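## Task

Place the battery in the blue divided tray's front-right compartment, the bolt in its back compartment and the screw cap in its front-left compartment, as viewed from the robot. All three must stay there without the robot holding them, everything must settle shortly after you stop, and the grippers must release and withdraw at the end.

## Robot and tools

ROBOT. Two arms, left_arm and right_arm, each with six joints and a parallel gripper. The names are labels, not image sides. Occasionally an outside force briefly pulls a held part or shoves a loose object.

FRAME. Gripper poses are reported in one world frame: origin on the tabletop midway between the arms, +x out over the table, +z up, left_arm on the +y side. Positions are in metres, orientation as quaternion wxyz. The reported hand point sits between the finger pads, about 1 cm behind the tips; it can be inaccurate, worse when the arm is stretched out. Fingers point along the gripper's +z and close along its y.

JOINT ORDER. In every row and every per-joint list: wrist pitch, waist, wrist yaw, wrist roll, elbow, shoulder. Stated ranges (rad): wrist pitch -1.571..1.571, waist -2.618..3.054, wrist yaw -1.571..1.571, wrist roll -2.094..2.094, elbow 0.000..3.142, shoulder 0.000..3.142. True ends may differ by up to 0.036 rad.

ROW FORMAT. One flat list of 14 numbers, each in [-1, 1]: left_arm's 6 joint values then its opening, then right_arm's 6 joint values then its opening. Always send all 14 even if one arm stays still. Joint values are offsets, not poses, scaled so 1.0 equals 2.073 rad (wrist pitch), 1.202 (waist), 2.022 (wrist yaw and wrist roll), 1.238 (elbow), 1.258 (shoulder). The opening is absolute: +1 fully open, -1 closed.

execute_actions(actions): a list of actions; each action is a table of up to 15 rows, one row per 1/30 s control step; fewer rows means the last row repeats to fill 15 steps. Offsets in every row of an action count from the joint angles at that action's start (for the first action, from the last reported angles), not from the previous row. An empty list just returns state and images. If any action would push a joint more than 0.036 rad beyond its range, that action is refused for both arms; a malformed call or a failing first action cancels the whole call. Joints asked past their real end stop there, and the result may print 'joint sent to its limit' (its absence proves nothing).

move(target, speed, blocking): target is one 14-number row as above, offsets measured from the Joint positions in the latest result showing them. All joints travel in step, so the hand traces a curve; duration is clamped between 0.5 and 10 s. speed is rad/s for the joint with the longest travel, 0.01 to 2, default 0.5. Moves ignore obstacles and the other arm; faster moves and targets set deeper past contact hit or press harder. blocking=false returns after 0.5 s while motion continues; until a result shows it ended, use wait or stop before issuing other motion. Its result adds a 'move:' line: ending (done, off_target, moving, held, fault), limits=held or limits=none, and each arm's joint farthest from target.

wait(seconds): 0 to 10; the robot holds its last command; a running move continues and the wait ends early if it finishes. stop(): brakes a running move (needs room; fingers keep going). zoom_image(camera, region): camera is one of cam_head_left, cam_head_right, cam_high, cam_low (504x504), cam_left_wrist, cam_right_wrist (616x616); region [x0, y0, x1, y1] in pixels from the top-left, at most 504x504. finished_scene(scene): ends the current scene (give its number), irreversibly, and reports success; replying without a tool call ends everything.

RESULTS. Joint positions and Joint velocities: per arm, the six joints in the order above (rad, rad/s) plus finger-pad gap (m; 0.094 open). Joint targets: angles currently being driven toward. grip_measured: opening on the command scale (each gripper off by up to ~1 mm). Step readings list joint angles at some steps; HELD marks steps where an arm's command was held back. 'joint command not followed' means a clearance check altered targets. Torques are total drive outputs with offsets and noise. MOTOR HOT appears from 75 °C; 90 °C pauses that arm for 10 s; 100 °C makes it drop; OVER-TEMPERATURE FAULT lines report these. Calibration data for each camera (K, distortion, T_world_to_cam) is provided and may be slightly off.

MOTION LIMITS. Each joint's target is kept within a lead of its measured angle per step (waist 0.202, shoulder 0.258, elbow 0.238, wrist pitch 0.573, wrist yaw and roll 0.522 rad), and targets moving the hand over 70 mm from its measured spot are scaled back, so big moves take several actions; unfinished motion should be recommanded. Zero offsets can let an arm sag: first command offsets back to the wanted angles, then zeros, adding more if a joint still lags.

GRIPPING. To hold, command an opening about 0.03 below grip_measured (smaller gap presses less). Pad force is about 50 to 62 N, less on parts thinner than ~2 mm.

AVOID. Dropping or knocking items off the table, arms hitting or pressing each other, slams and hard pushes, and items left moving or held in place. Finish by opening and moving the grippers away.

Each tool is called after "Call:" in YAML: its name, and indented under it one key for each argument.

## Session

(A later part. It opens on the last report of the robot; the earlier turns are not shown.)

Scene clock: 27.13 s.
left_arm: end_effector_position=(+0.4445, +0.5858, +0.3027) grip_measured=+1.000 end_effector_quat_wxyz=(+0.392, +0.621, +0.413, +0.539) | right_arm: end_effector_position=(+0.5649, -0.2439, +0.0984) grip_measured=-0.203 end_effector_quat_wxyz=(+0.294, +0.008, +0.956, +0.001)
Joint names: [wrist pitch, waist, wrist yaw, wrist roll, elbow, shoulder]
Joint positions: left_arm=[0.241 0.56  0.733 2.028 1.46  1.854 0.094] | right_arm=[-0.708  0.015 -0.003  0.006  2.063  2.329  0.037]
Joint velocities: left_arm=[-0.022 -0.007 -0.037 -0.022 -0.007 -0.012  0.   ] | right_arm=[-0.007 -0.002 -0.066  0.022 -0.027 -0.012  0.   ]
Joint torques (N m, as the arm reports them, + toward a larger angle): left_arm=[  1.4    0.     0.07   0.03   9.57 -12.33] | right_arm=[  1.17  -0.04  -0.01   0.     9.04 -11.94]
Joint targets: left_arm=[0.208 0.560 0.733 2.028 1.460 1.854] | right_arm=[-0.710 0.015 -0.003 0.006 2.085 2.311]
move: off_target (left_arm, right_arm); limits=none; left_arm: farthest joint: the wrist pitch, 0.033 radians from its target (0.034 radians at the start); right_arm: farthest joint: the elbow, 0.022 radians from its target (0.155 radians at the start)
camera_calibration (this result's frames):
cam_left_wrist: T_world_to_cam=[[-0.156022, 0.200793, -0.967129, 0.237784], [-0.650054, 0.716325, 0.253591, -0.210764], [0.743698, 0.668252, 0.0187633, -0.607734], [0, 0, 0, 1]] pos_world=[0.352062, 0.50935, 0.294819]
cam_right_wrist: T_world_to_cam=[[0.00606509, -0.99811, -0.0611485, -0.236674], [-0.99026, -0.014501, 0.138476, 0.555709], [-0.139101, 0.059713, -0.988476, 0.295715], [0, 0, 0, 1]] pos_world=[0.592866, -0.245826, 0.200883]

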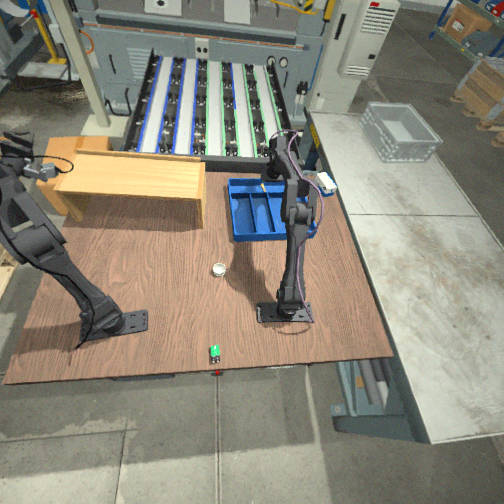

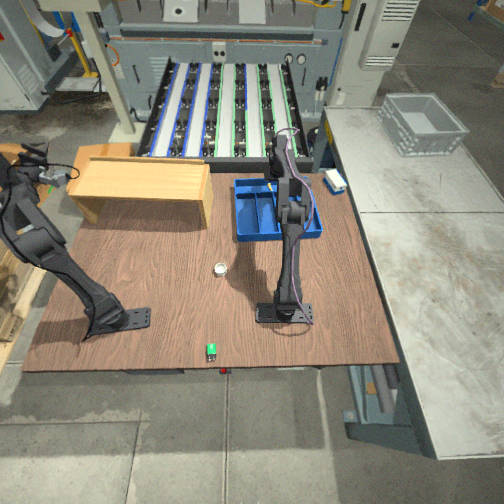

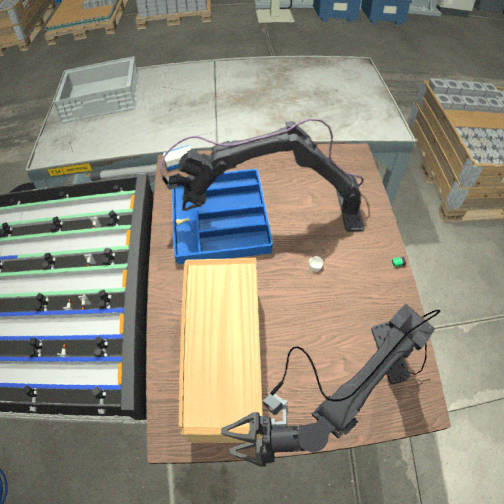

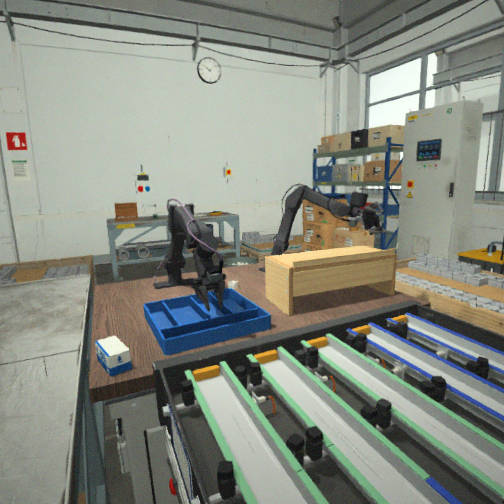

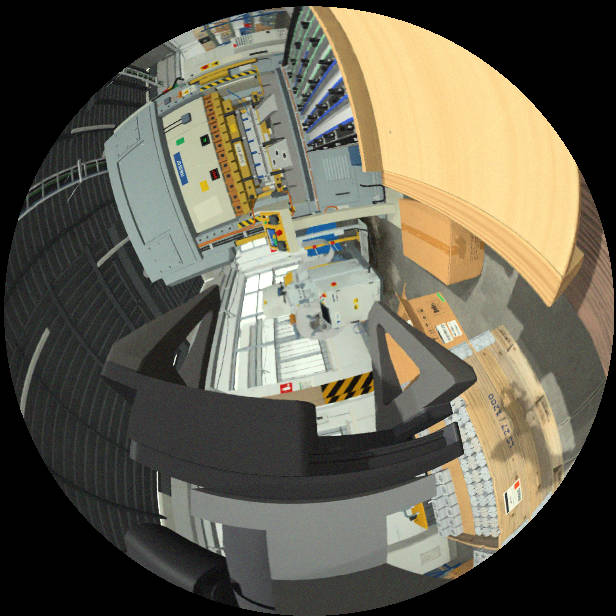

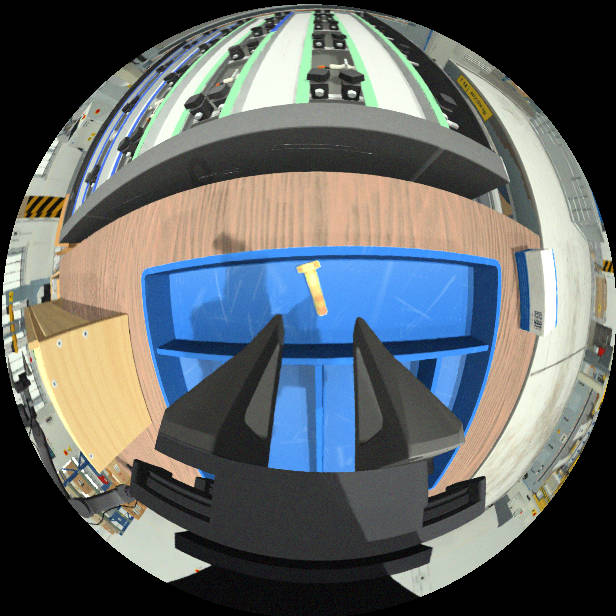

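Call:
move:
  target: [-0.016,0,0,0,0,0,1,-0.274,0.761,0,0.59,-0.535,-0.517,0.5]
  speed: 1.0

Scene clock: 29.67 s.
left_arm: end_effector_position=(+0.4445, +0.5858, +0.3026) grip_measured=+1.000 end_effector_quat_wxyz=(+0.392, +0.621, +0.413, +0.538) | right_arm: end_effector_position=(+0.1620, +0.0064, +0.1181) grip_measured=+0.497 end_effector_quat_wxyz=(-0.000, +0.146, +0.989, +0.008)
Joint names: [wrist pitch, waist, wrist yaw, wrist roll, elbow, shoulder]
Joint positions: left_arm=[0.241 0.56  0.733 2.028 1.46  1.854 0.094] | right_arm=[-1.263  0.929 -0.008  1.194  1.409  1.704  0.07 ]
Joint velocities: left_arm=[ 0.081  0.012  0.007  0.007  0.012 -0.012  0.   ] | right_arm=[ 0.022  0.017 -0.066 -0.007 -0.012 -0.027  0.   ]
Joint torques (N m, as the arm reports them, + toward a larger angle): left_arm=[  1.4   -0.05   0.1    0.03   9.57 -12.27] | right_arm=[ 0.05  0.04  0.03  0.03  5.4  -7.22]
Joint targets: left_arm=[0.208 0.560 0.733 2.028 1.460 1.854] | right_arm=[-1.275 0.930 -0.003 1.199 1.401 1.679]
move: off_target (left_arm, right_arm); limits=none; left_arm: farthest joint: the wrist pitch, 0.033 radians from its target (0.033 radians at the start); right_arm: farthest joint: the shoulder, 0.025 radians from its target (0.650 radians at the start)
camera_calibration (this result's frames):
cam_left_wrist: T_world_to_cam=[[-0.156305, 0.200556, -0.967133, 0.237975], [-0.64998, 0.716387, 0.253606, -0.210819], [0.743704, 0.668257, 0.0183822, -0.60761], [0, 0, 0, 1]] pos_world=[0.352051, 0.50934, 0.294788]
cam_right_wrist: T_world_to_cam=[[-0.300054, -0.951149, -0.0726858, 0.0674593], [-0.718699, 0.175305, 0.672859, 0.0493259], [-0.627247, 0.254133, -0.736191, 0.292265], [0, 0, 0, 1]] pos_world=[0.239014, -0.0187575, 0.186877]

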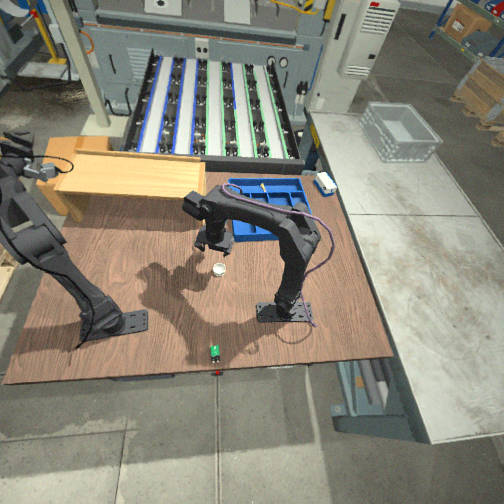

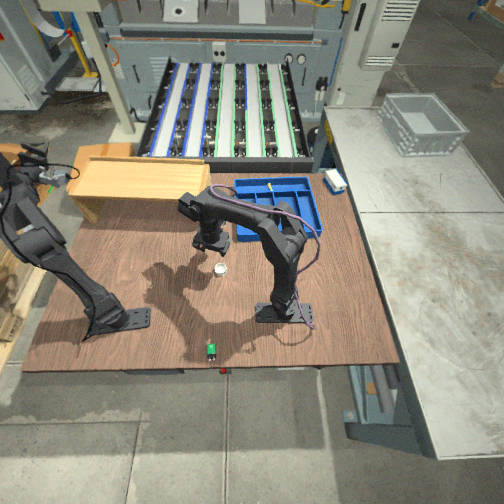

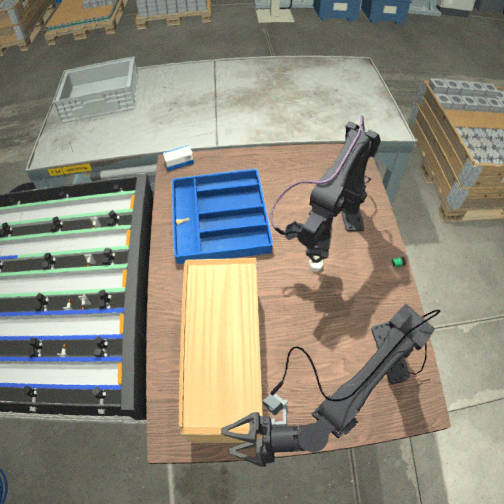

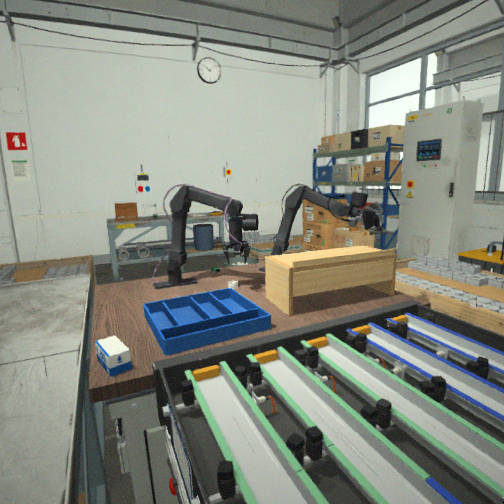

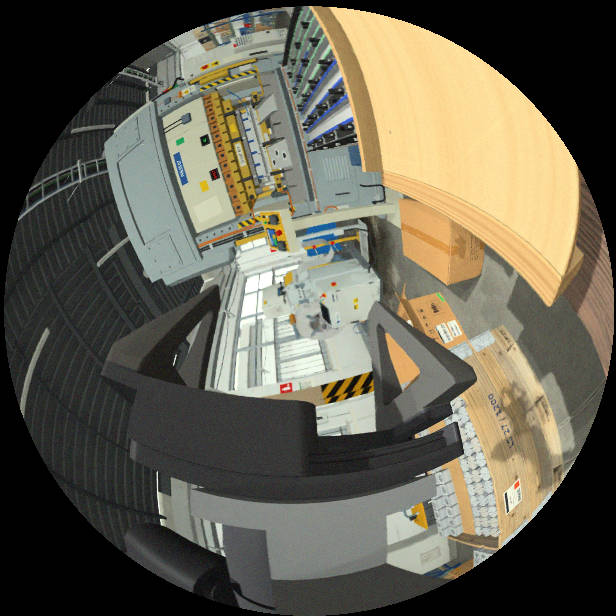

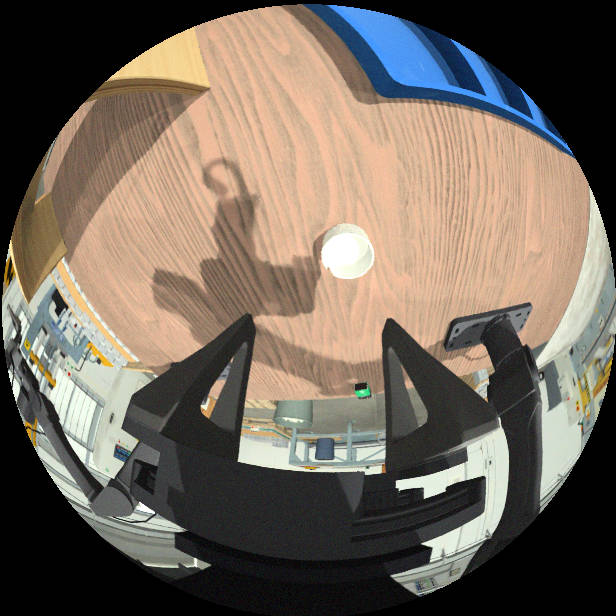

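Call:
move:
  target: [-0.016,0,0,0,0,0,1,0.148,-0.036,0,0,-0.246,0.013,0.5]
  speed: 0.5

Scene clock: 31.47 s.
left_arm: end_effector_position=(+0.4445, +0.5858, +0.3024) grip_measured=+1.000 end_effector_quat_wxyz=(+0.392, +0.621, +0.413, +0.538) | right_arm: end_effector_position=(+0.1590, -0.0138, +0.0393) grip_measured=+0.497 end_effector_quat_wxyz=(-0.006, +0.163, +0.987, -0.002)
Joint names: [wrist pitch, waist, wrist yaw, wrist roll, elbow, shoulder]
Joint positions: left_arm=[0.24  0.56  0.733 2.028 1.46  1.854 0.094] | right_arm=[-0.967  0.894 -0.008  1.194  1.11   1.722  0.07 ]
Joint velocities: left_arm=[ 0.022 -0.017 -0.007  0.066  0.002 -0.002  0.   ] | right_arm=[-0.007  0.007 -0.11  -0.022  0.007  0.012 -0.001]
Joint torques (N m, as the arm reports them, + toward a larger angle): left_arm=[  1.41   0.1    0.08   0.05   9.58 -12.21] | right_arm=[ 0.3  -0.82 -0.01 -0.01  5.41 -5.58]
Joint targets: left_arm=[0.207 0.560 0.733 2.028 1.460 1.854] | right_arm=[-0.956 0.886 -0.008 1.193 1.105 1.720]
move: off_target (left_arm); limits=none; left_arm: farthest joint: the wrist pitch, 0.032 radians from its target (0.033 radians at the start); right_arm: farthest joint: the wrist pitch, 0.010 radians from its target (0.307 radians at the start)
camera_calibration (this result's frames):
cam_left_wrist: T_world_to_cam=[[-0.156871, 0.200082, -0.967139, 0.238359], [-0.649831, 0.716511, 0.253635, -0.210928], [0.743714, 0.668266, 0.0176198, -0.607363], [0, 0, 0, 1]] pos_world=[0.352028, 0.509321, 0.294727]
cam_right_wrist: T_world_to_cam=[[-0.334124, -0.941071, -0.0523992, 0.0464377], [-0.702584, 0.211621, 0.679406, 0.101403], [-0.628281, 0.263821, -0.731889, 0.237631], [0, 0, 0, 1]] pos_world=[0.236059, -0.0404497, 0.107459]

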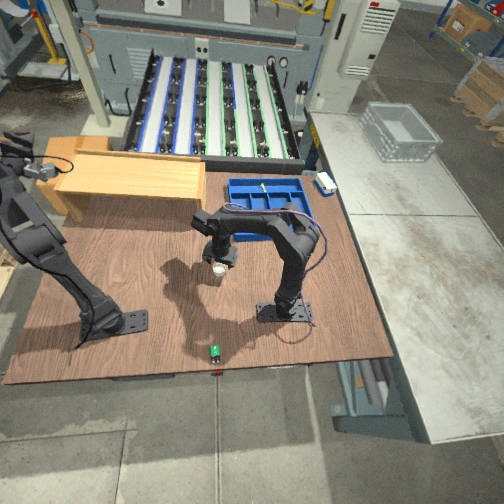

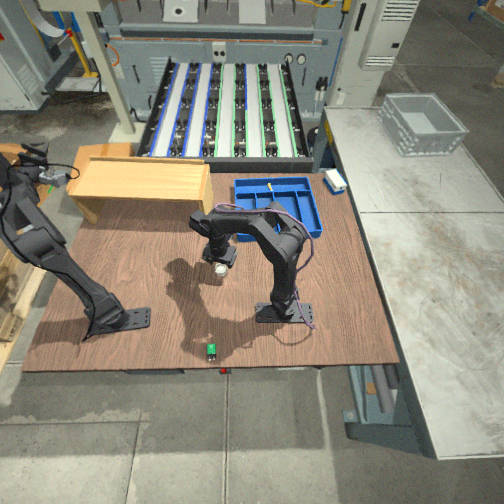

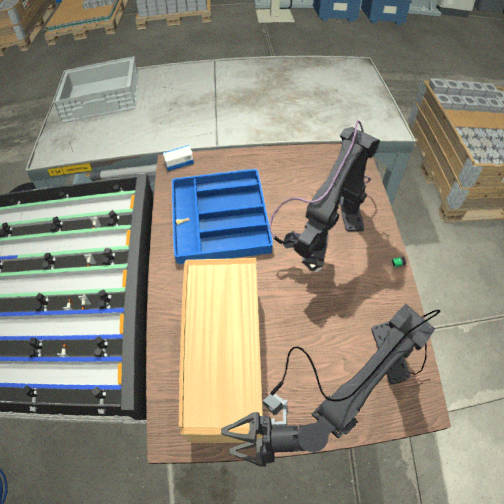

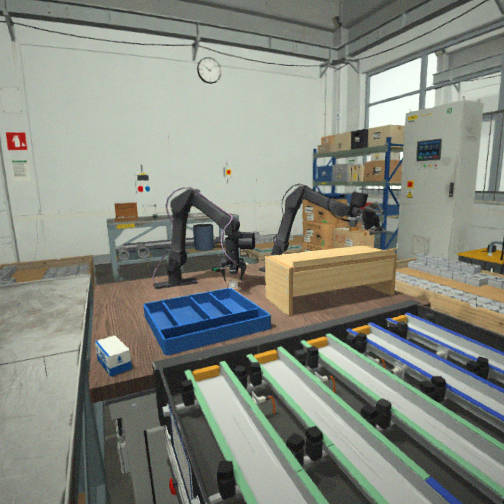

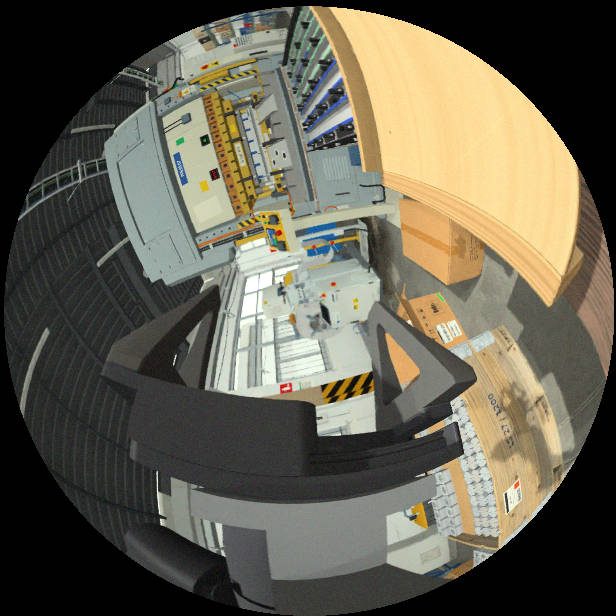

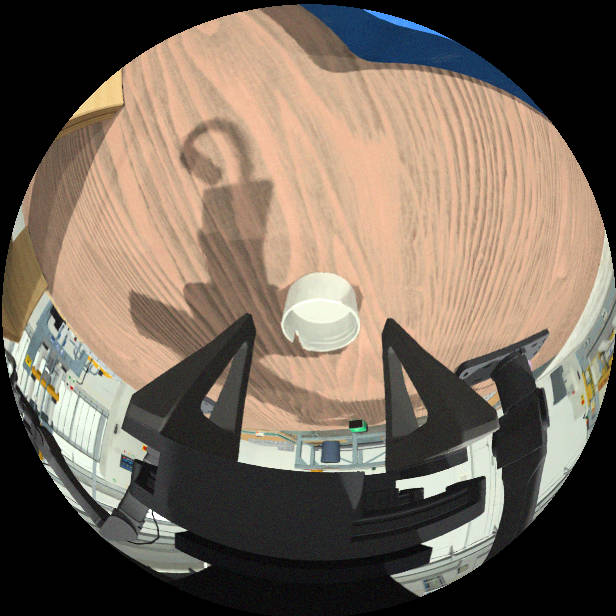

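Call:
move:
  target: [-0.016,0,0,0,0,0,1,0.057,0.025,0,0,-0.077,0.016,0.5]
  speed: 0.15

Scene clock: 33.13 s.
left_arm: end_effector_position=(+0.4445, +0.5858, +0.3024) grip_measured=+1.000 end_effector_quat_wxyz=(+0.392, +0.621, +0.414, +0.538) | right_arm: end_effector_position=(+0.1509, -0.0141, +0.0148) grip_measured=+0.497 end_effector_quat_wxyz=(-0.005, +0.153, +0.988, -0.000)
Joint names: [wrist pitch, waist, wrist yaw, wrist roll, elbow, shoulder]
Joint positions: left_arm=[0.24  0.56  0.733 2.028 1.46  1.854 0.094] | right_arm=[-0.859  0.915 -0.008  1.194  1.023  1.739  0.07 ]
Joint velocities: left_arm=[-0.037  0.012  0.007  0.022  0.002 -0.007  0.   ] | right_arm=[ 0.007  0.002  0.007 -0.037  0.007  0.012 -0.001]
Joint torques (N m, as the arm reports them, + toward a larger angle): left_arm=[  1.46  -0.12   0.12   0.05   9.44 -12.39] | right_arm=[ 0.24  0.78 -0.01  0.    4.82 -5.12]
Joint targets: left_arm=[0.207 0.560 0.733 2.028 1.460 1.854] | right_arm=[-0.849 0.925 -0.008 1.194 1.014 1.743]
move: off_target (left_arm); limits=none; left_arm: farthest joint: the wrist pitch, 0.033 radians from its target (0.033 radians at the start); right_arm: farthest joint: the wrist pitch, 0.010 radians from its target (0.117 radians at the start)
camera_calibration (this result's frames):
cam_left_wrist: T_world_to_cam=[[-0.157154, 0.199845, -0.967142, 0.23855], [-0.649757, 0.716573, 0.25365, -0.210983], [0.743719, 0.66827, 0.0172386, -0.607239], [0, 0, 0, 1]] pos_world=[0.352017, 0.509312, 0.294696]
cam_right_wrist: T_world_to_cam=[[-0.314177, -0.947714, -0.0559601, 0.0390399], [-0.708503, 0.194826, 0.678282, 0.113073], [-0.631914, 0.252749, -0.732668, 0.215009], [0, 0, 0, 1]] pos_world=[0.228245, -0.0393739, 0.0830193]

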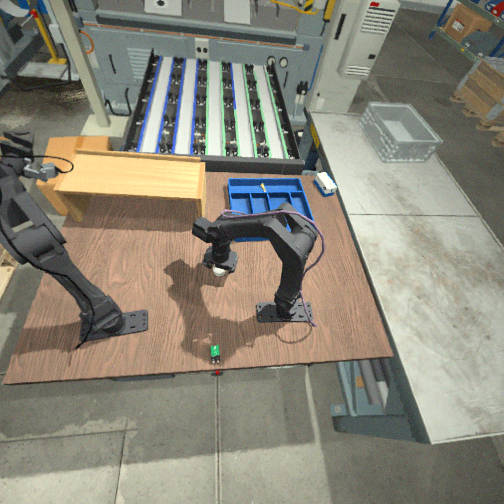

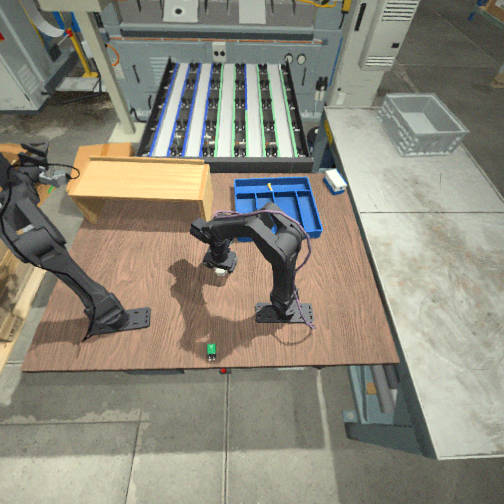

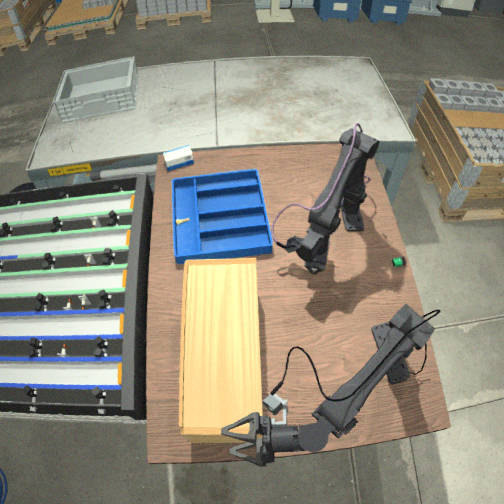

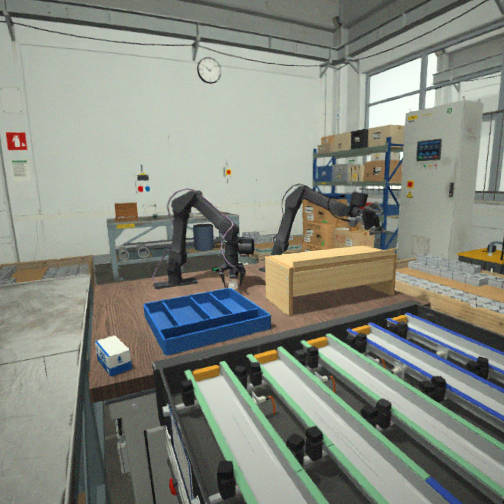

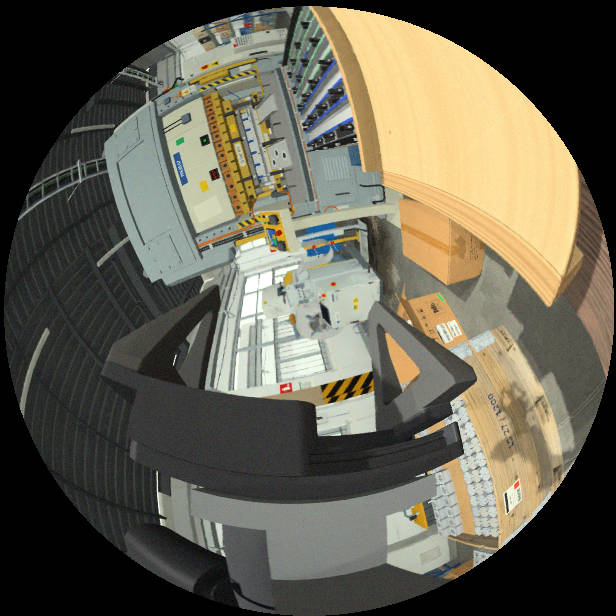

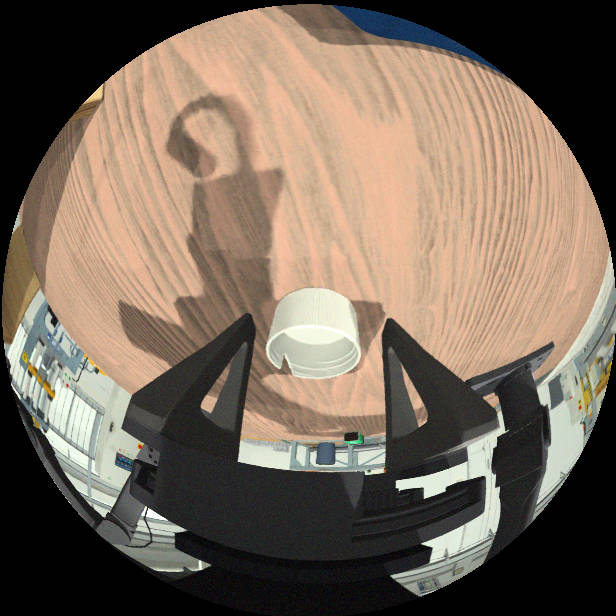

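Call:
move:
  target: [-0.016,0,0,0,0,0,1,0,0,0,0,0,0,-0.1]
  speed: 0.1

Scene clock: 34.00 s.
left_arm: end_effector_position=(+0.4445, +0.5858, +0.3024) grip_measured=+1.000 end_effector_quat_wxyz=(+0.392, +0.621, +0.414, +0.538) | right_arm: end_effector_position=(+0.1509, -0.0141, +0.0148) grip_measured=-0.083 end_effector_quat_wxyz=(-0.004, +0.153, +0.988, +0.000)
Joint names: [wrist pitch, waist, wrist yaw, wrist roll, elbow, shoulder]
Joint positions: left_arm=[0.24  0.56  0.733 2.028 1.46  1.854 0.094] | right_arm=[-0.859  0.915 -0.008  1.194  1.023  1.739  0.043]
Joint velocities: left_arm=[-0.095 -0.007 -0.022 -0.081  0.007 -0.007  0.   ] | right_arm=[-0.022 -0.012 -0.037 -0.066  0.002  0.002 -0.   ]
Joint torques (N m, as the arm reports them, + toward a larger angle): left_arm=[  1.46  -0.03   0.05   0.01   9.57 -12.11] | right_arm=[ 0.15 -0.04 -0.01  0.    5.56 -5.37]
Joint targets: left_arm=[0.206 0.560 0.733 2.028 1.460 1.854] | right_arm=[-0.859 0.915 -0.008 1.194 1.023 1.739]
move: off_target (left_arm); limits=none; left_arm: farthest joint: the wrist pitch, 0.033 radians from its target (0.033 radians at the start); right_arm: farthest joint: the waist, 0.000 radians from its target (0.000 radians at the start)
camera_calibration (this result's frames):
cam_left_wrist: T_world_to_cam=[[-0.157154, 0.199845, -0.967142, 0.23855], [-0.649757, 0.716573, 0.25365, -0.210983], [0.743719, 0.66827, 0.0172386, -0.607239], [0, 0, 0, 1]] pos_world=[0.352017, 0.509312, 0.294696]
cam_right_wrist: T_world_to_cam=[[-0.314164, -0.947697, -0.0563162, 0.0391319], [-0.708667, 0.194625, 0.678169, 0.113125], [-0.631738, 0.252965, -0.732745, 0.215005], [0, 0, 0, 1]] pos_world=[0.228288, -0.0393206, 0.08303]

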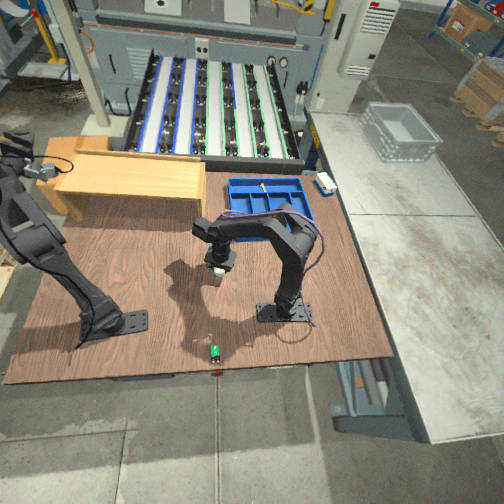

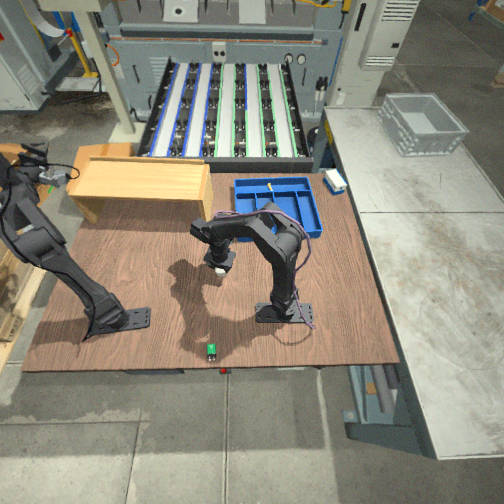

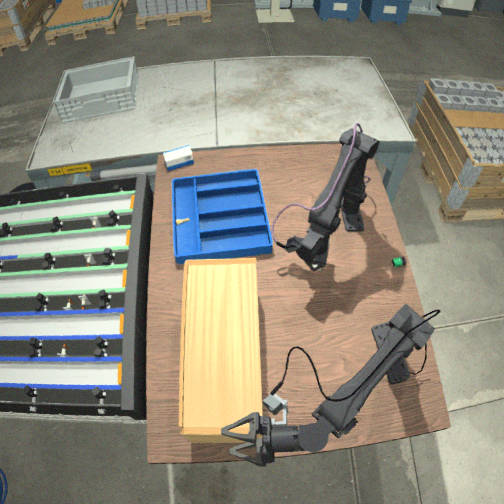

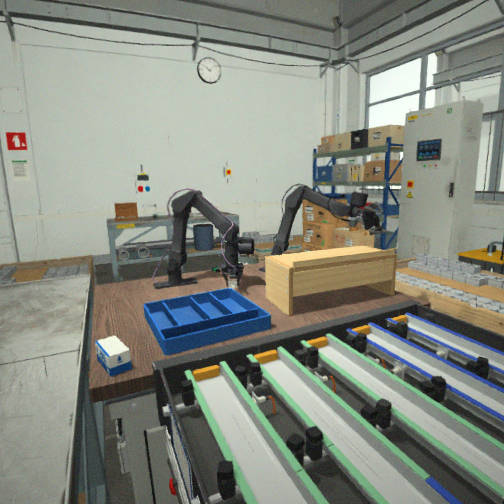

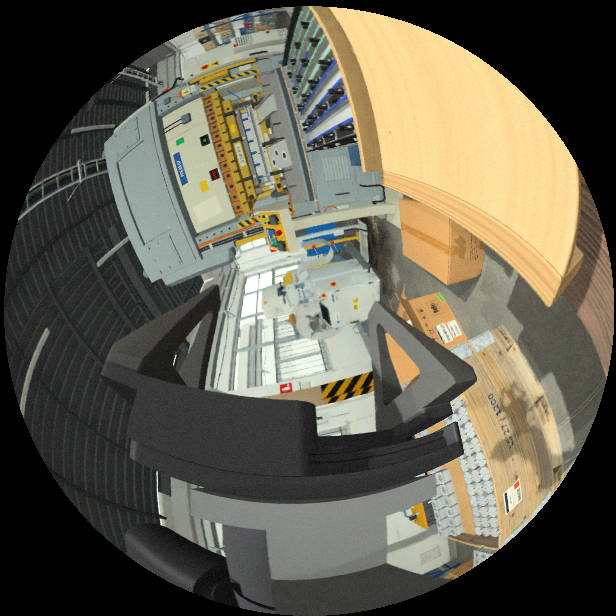

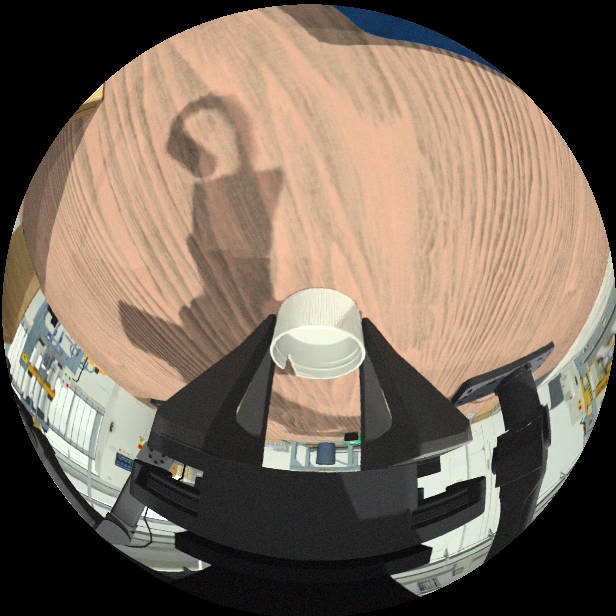

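Call:
zoom_image:
  camera: "cam_high"
  region: [160, 160, 290, 270]

Call:
zoom_image:
  camera: "cam_head_right"
  region: [220, 165, 340, 250]

Region (160, 160, 290, 270) of cam_high's 504x504 image, scaled by 3.877, with more detail than that image has; it fills the top 426 rows of this view, and the rest is white.

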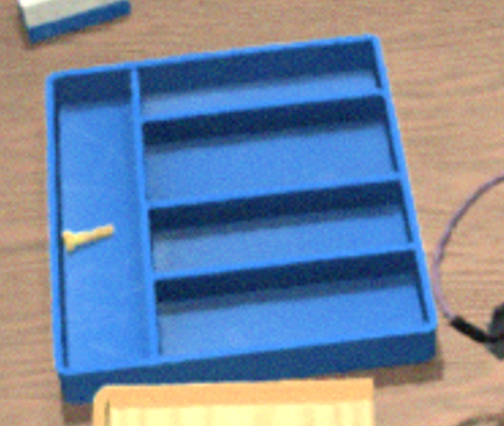

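Region (220, 165, 340, 250) of cam_head_right's 504x504 image, scaled by 4.200, with more detail than that image has; it fills the top 357 rows of this view, and the rest is white.

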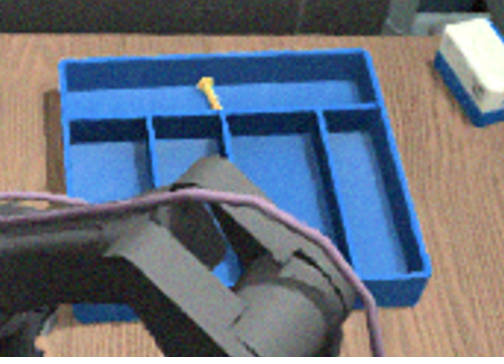

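Call:
move:
  target: [-0.016,0,0,0,0,0,1,-0.174,-0.1,0,0.15,0.28,-0.03,-0.125]
  speed: 0.5

Scene clock: 36.37 s.
left_arm: end_effector_position=(+0.4445, +0.5858, +0.3023) grip_measured=+1.000 end_effector_quat_wxyz=(+0.392, +0.621, +0.414, +0.538) | right_arm: end_effector_position=(+0.1887, -0.0223, +0.0950) grip_measured=-0.089 end_effector_quat_wxyz=(-0.007, +0.351, +0.936, -0.006)
Joint names: [wrist pitch, waist, wrist yaw, wrist roll, elbow, shoulder]
Joint positions: left_arm=[0.239 0.56  0.733 2.028 1.46  1.854 0.094] | right_arm=[-1.204  0.802 -0.008  1.491  1.343  1.727  0.043]
Joint velocities: left_arm=[-0.007 -0.007 -0.037  0.007 -0.002  0.002  0.   ] | right_arm=[ 0.007  0.017 -0.022 -0.066 -0.002  0.002  0.001]
Joint torques (N m, as the arm reports them, + toward a larger angle): left_arm=[  1.4   -0.15   0.08   0.01   9.57 -12.24] | right_arm=[-0.05 -0.68 -0.01  0.05  8.41 -7.31]
Joint targets: left_arm=[0.207 0.560 0.733 2.028 1.460 1.854] | right_arm=[-1.219 0.795 -0.008 1.497 1.369 1.701]
move: off_target (left_arm, right_arm); limits=none; left_arm: farthest joint: the wrist pitch, 0.032 radians from its target (0.032 radians at the start); right_arm: farthest joint: the elbow, 0.027 radians from its target (0.347 radians at the start)
camera_calibration (this result's frames):
cam_left_wrist: T_world_to_cam=[[-0.157437, 0.199608, -0.967145, 0.238742], [-0.649683, 0.716635, 0.253665, -0.211038], [0.743724, 0.668274, 0.0168574, -0.607115], [0, 0, 0, 1]] pos_world=[0.352005, 0.509302, 0.294665]
cam_right_wrist: T_world_to_cam=[[-0.66642, -0.744414, -0.0416218, 0.11736], [-0.565647, 0.468437, 0.678683, 0.0661992], [-0.485724, 0.475831, -0.733251, 0.277205], [0, 0, 0, 1]] pos_world=[0.250302, -0.0755484, 0.163217]

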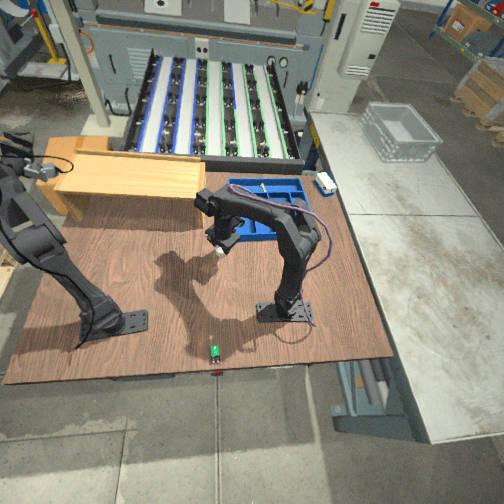

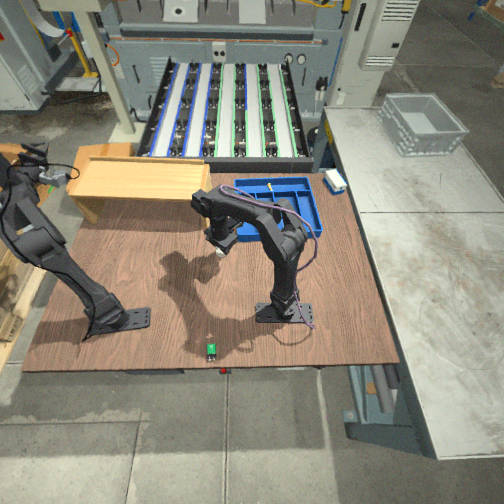

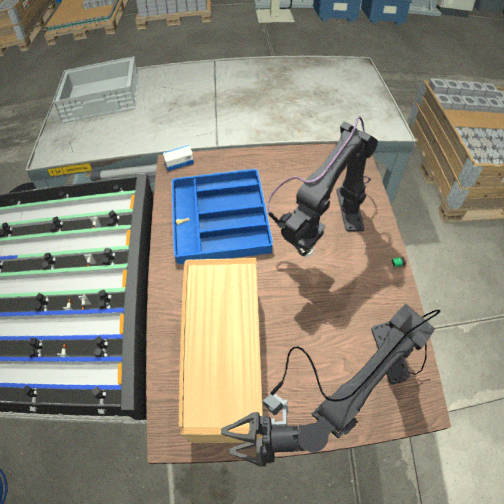

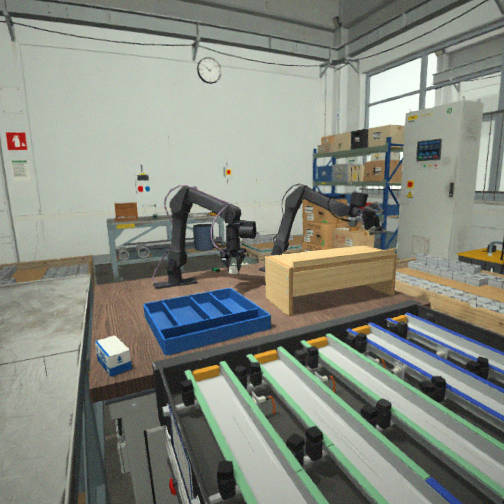

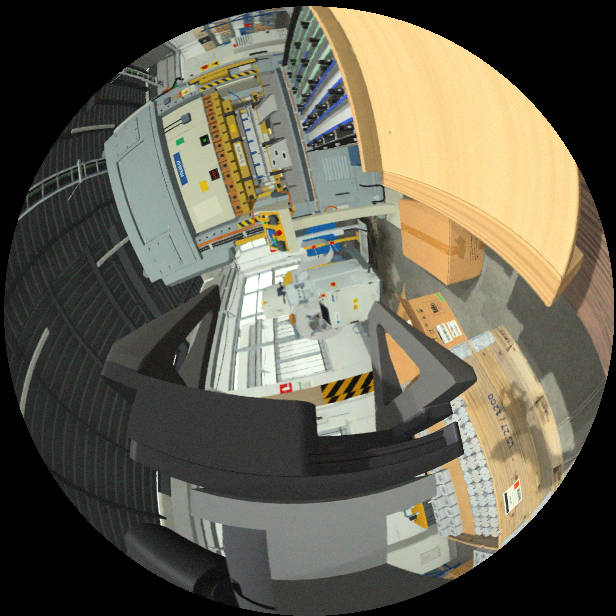

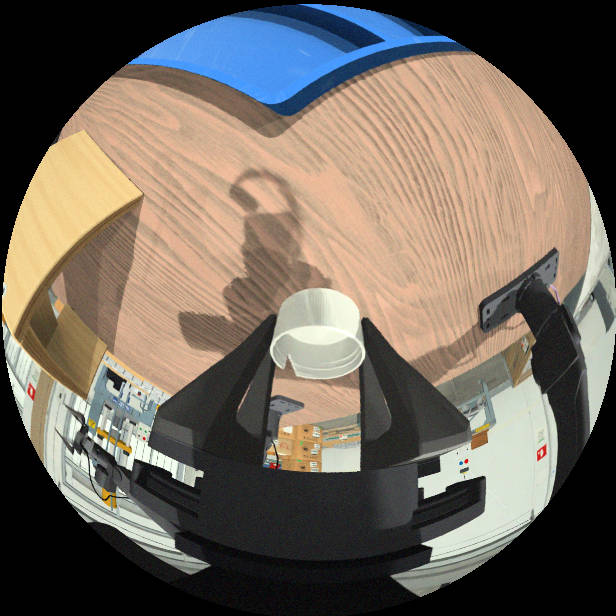

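Call:
move:
  target: [-0.016,0,0,0,0,0,1,0.016,-0.426,0,0.173,0.434,0.253,-0.125]
  speed: 0.8

Scene clock: 37.97 s.
left_arm: end_effector_position=(+0.4445, +0.5857, +0.3022) grip_measured=+1.000 end_effector_quat_wxyz=(+0.392, +0.621, +0.414, +0.538) | right_arm: end_effector_position=(+0.4001, -0.1229, +0.1209) grip_measured=-0.089 end_effector_quat_wxyz=(+0.046, +0.706, +0.700, +0.093)
Joint names: [wrist pitch, waist, wrist yaw, wrist roll, elbow, shoulder]
Joint positions: left_arm=[0.239 0.56  0.733 2.028 1.46  1.854 0.094] | right_arm=[-1.166  0.283 -0.013  1.837  1.849  2.047  0.043]
Joint velocities: left_arm=[-0.081 -0.012 -0.022  0.081 -0.007 -0.007  0.   ] | right_arm=[-0.007  0.007 -0.066  0.037 -0.002  0.007  0.   ]
Joint torques (N m, as the arm reports them, + toward a larger angle): left_arm=[  1.37  -0.07   0.11  -0.02   9.54 -12.37] | right_arm=[ 0.49  0.59  0.04 -0.01  9.25 -8.53]
Joint targets: left_arm=[0.206 0.560 0.733 2.028 1.460 1.854] | right_arm=[-1.171 0.291 -0.008 1.841 1.881 2.045]
move: off_target (left_arm, right_arm); limits=none; left_arm: farthest joint: the wrist pitch, 0.033 radians from its target (0.033 radians at the start); right_arm: farthest joint: the elbow, 0.031 radians from its target (0.537 radians at the start)
camera_calibration (this result's frames):
cam_left_wrist: T_world_to_cam=[[-0.15772, 0.199372, -0.967148, 0.238933], [-0.649609, 0.716698, 0.253679, -0.211093], [0.743729, 0.668278, 0.0164762, -0.606992], [0, 0, 0, 1]] pos_world=[0.351994, 0.509292, 0.294635]
cam_right_wrist: T_world_to_cam=[[-0.967665, 0.0323114, -0.250162, 0.425624], [-0.157849, 0.695995, 0.700482, 0.0774558], [0.196745, 0.717319, -0.668389, 0.195529], [0, 0, 0, 1]] pos_world=[0.385619, -0.207918, 0.182908]

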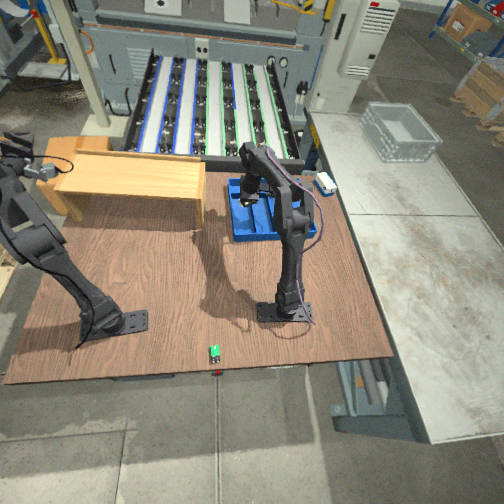

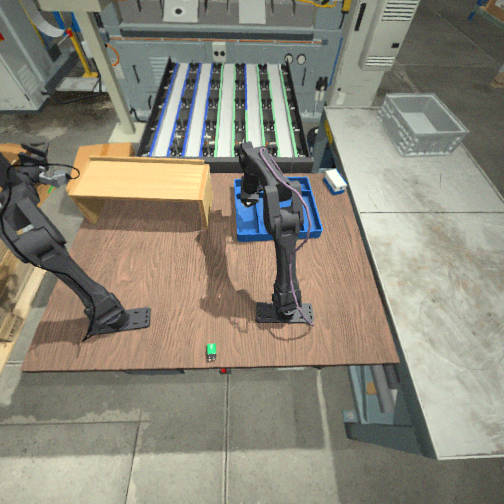

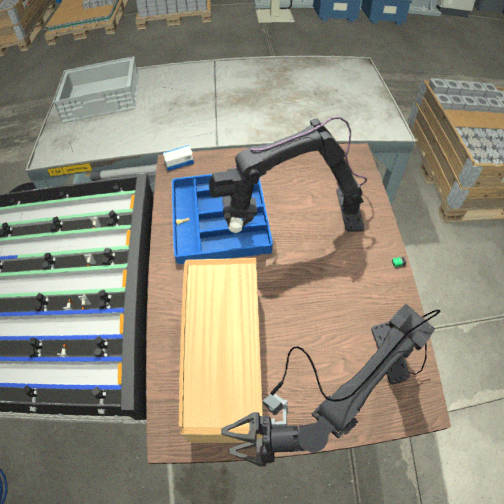

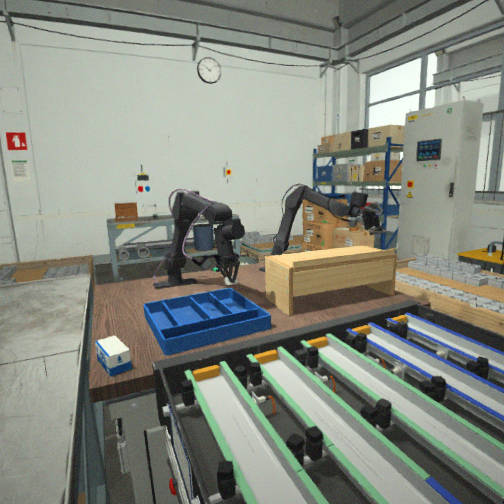

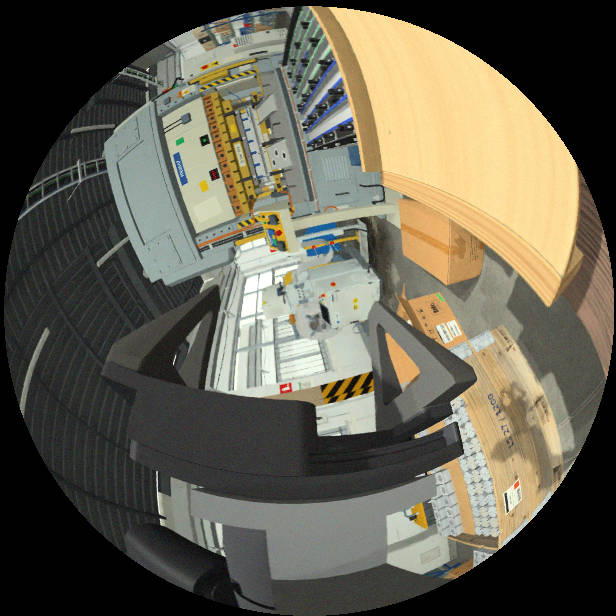

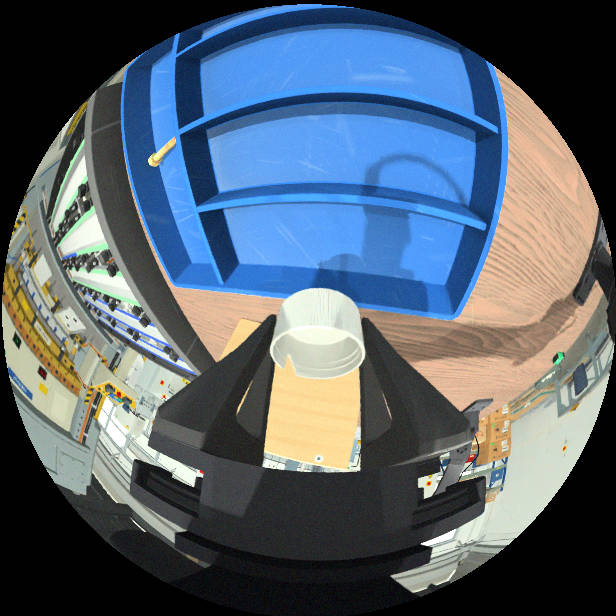

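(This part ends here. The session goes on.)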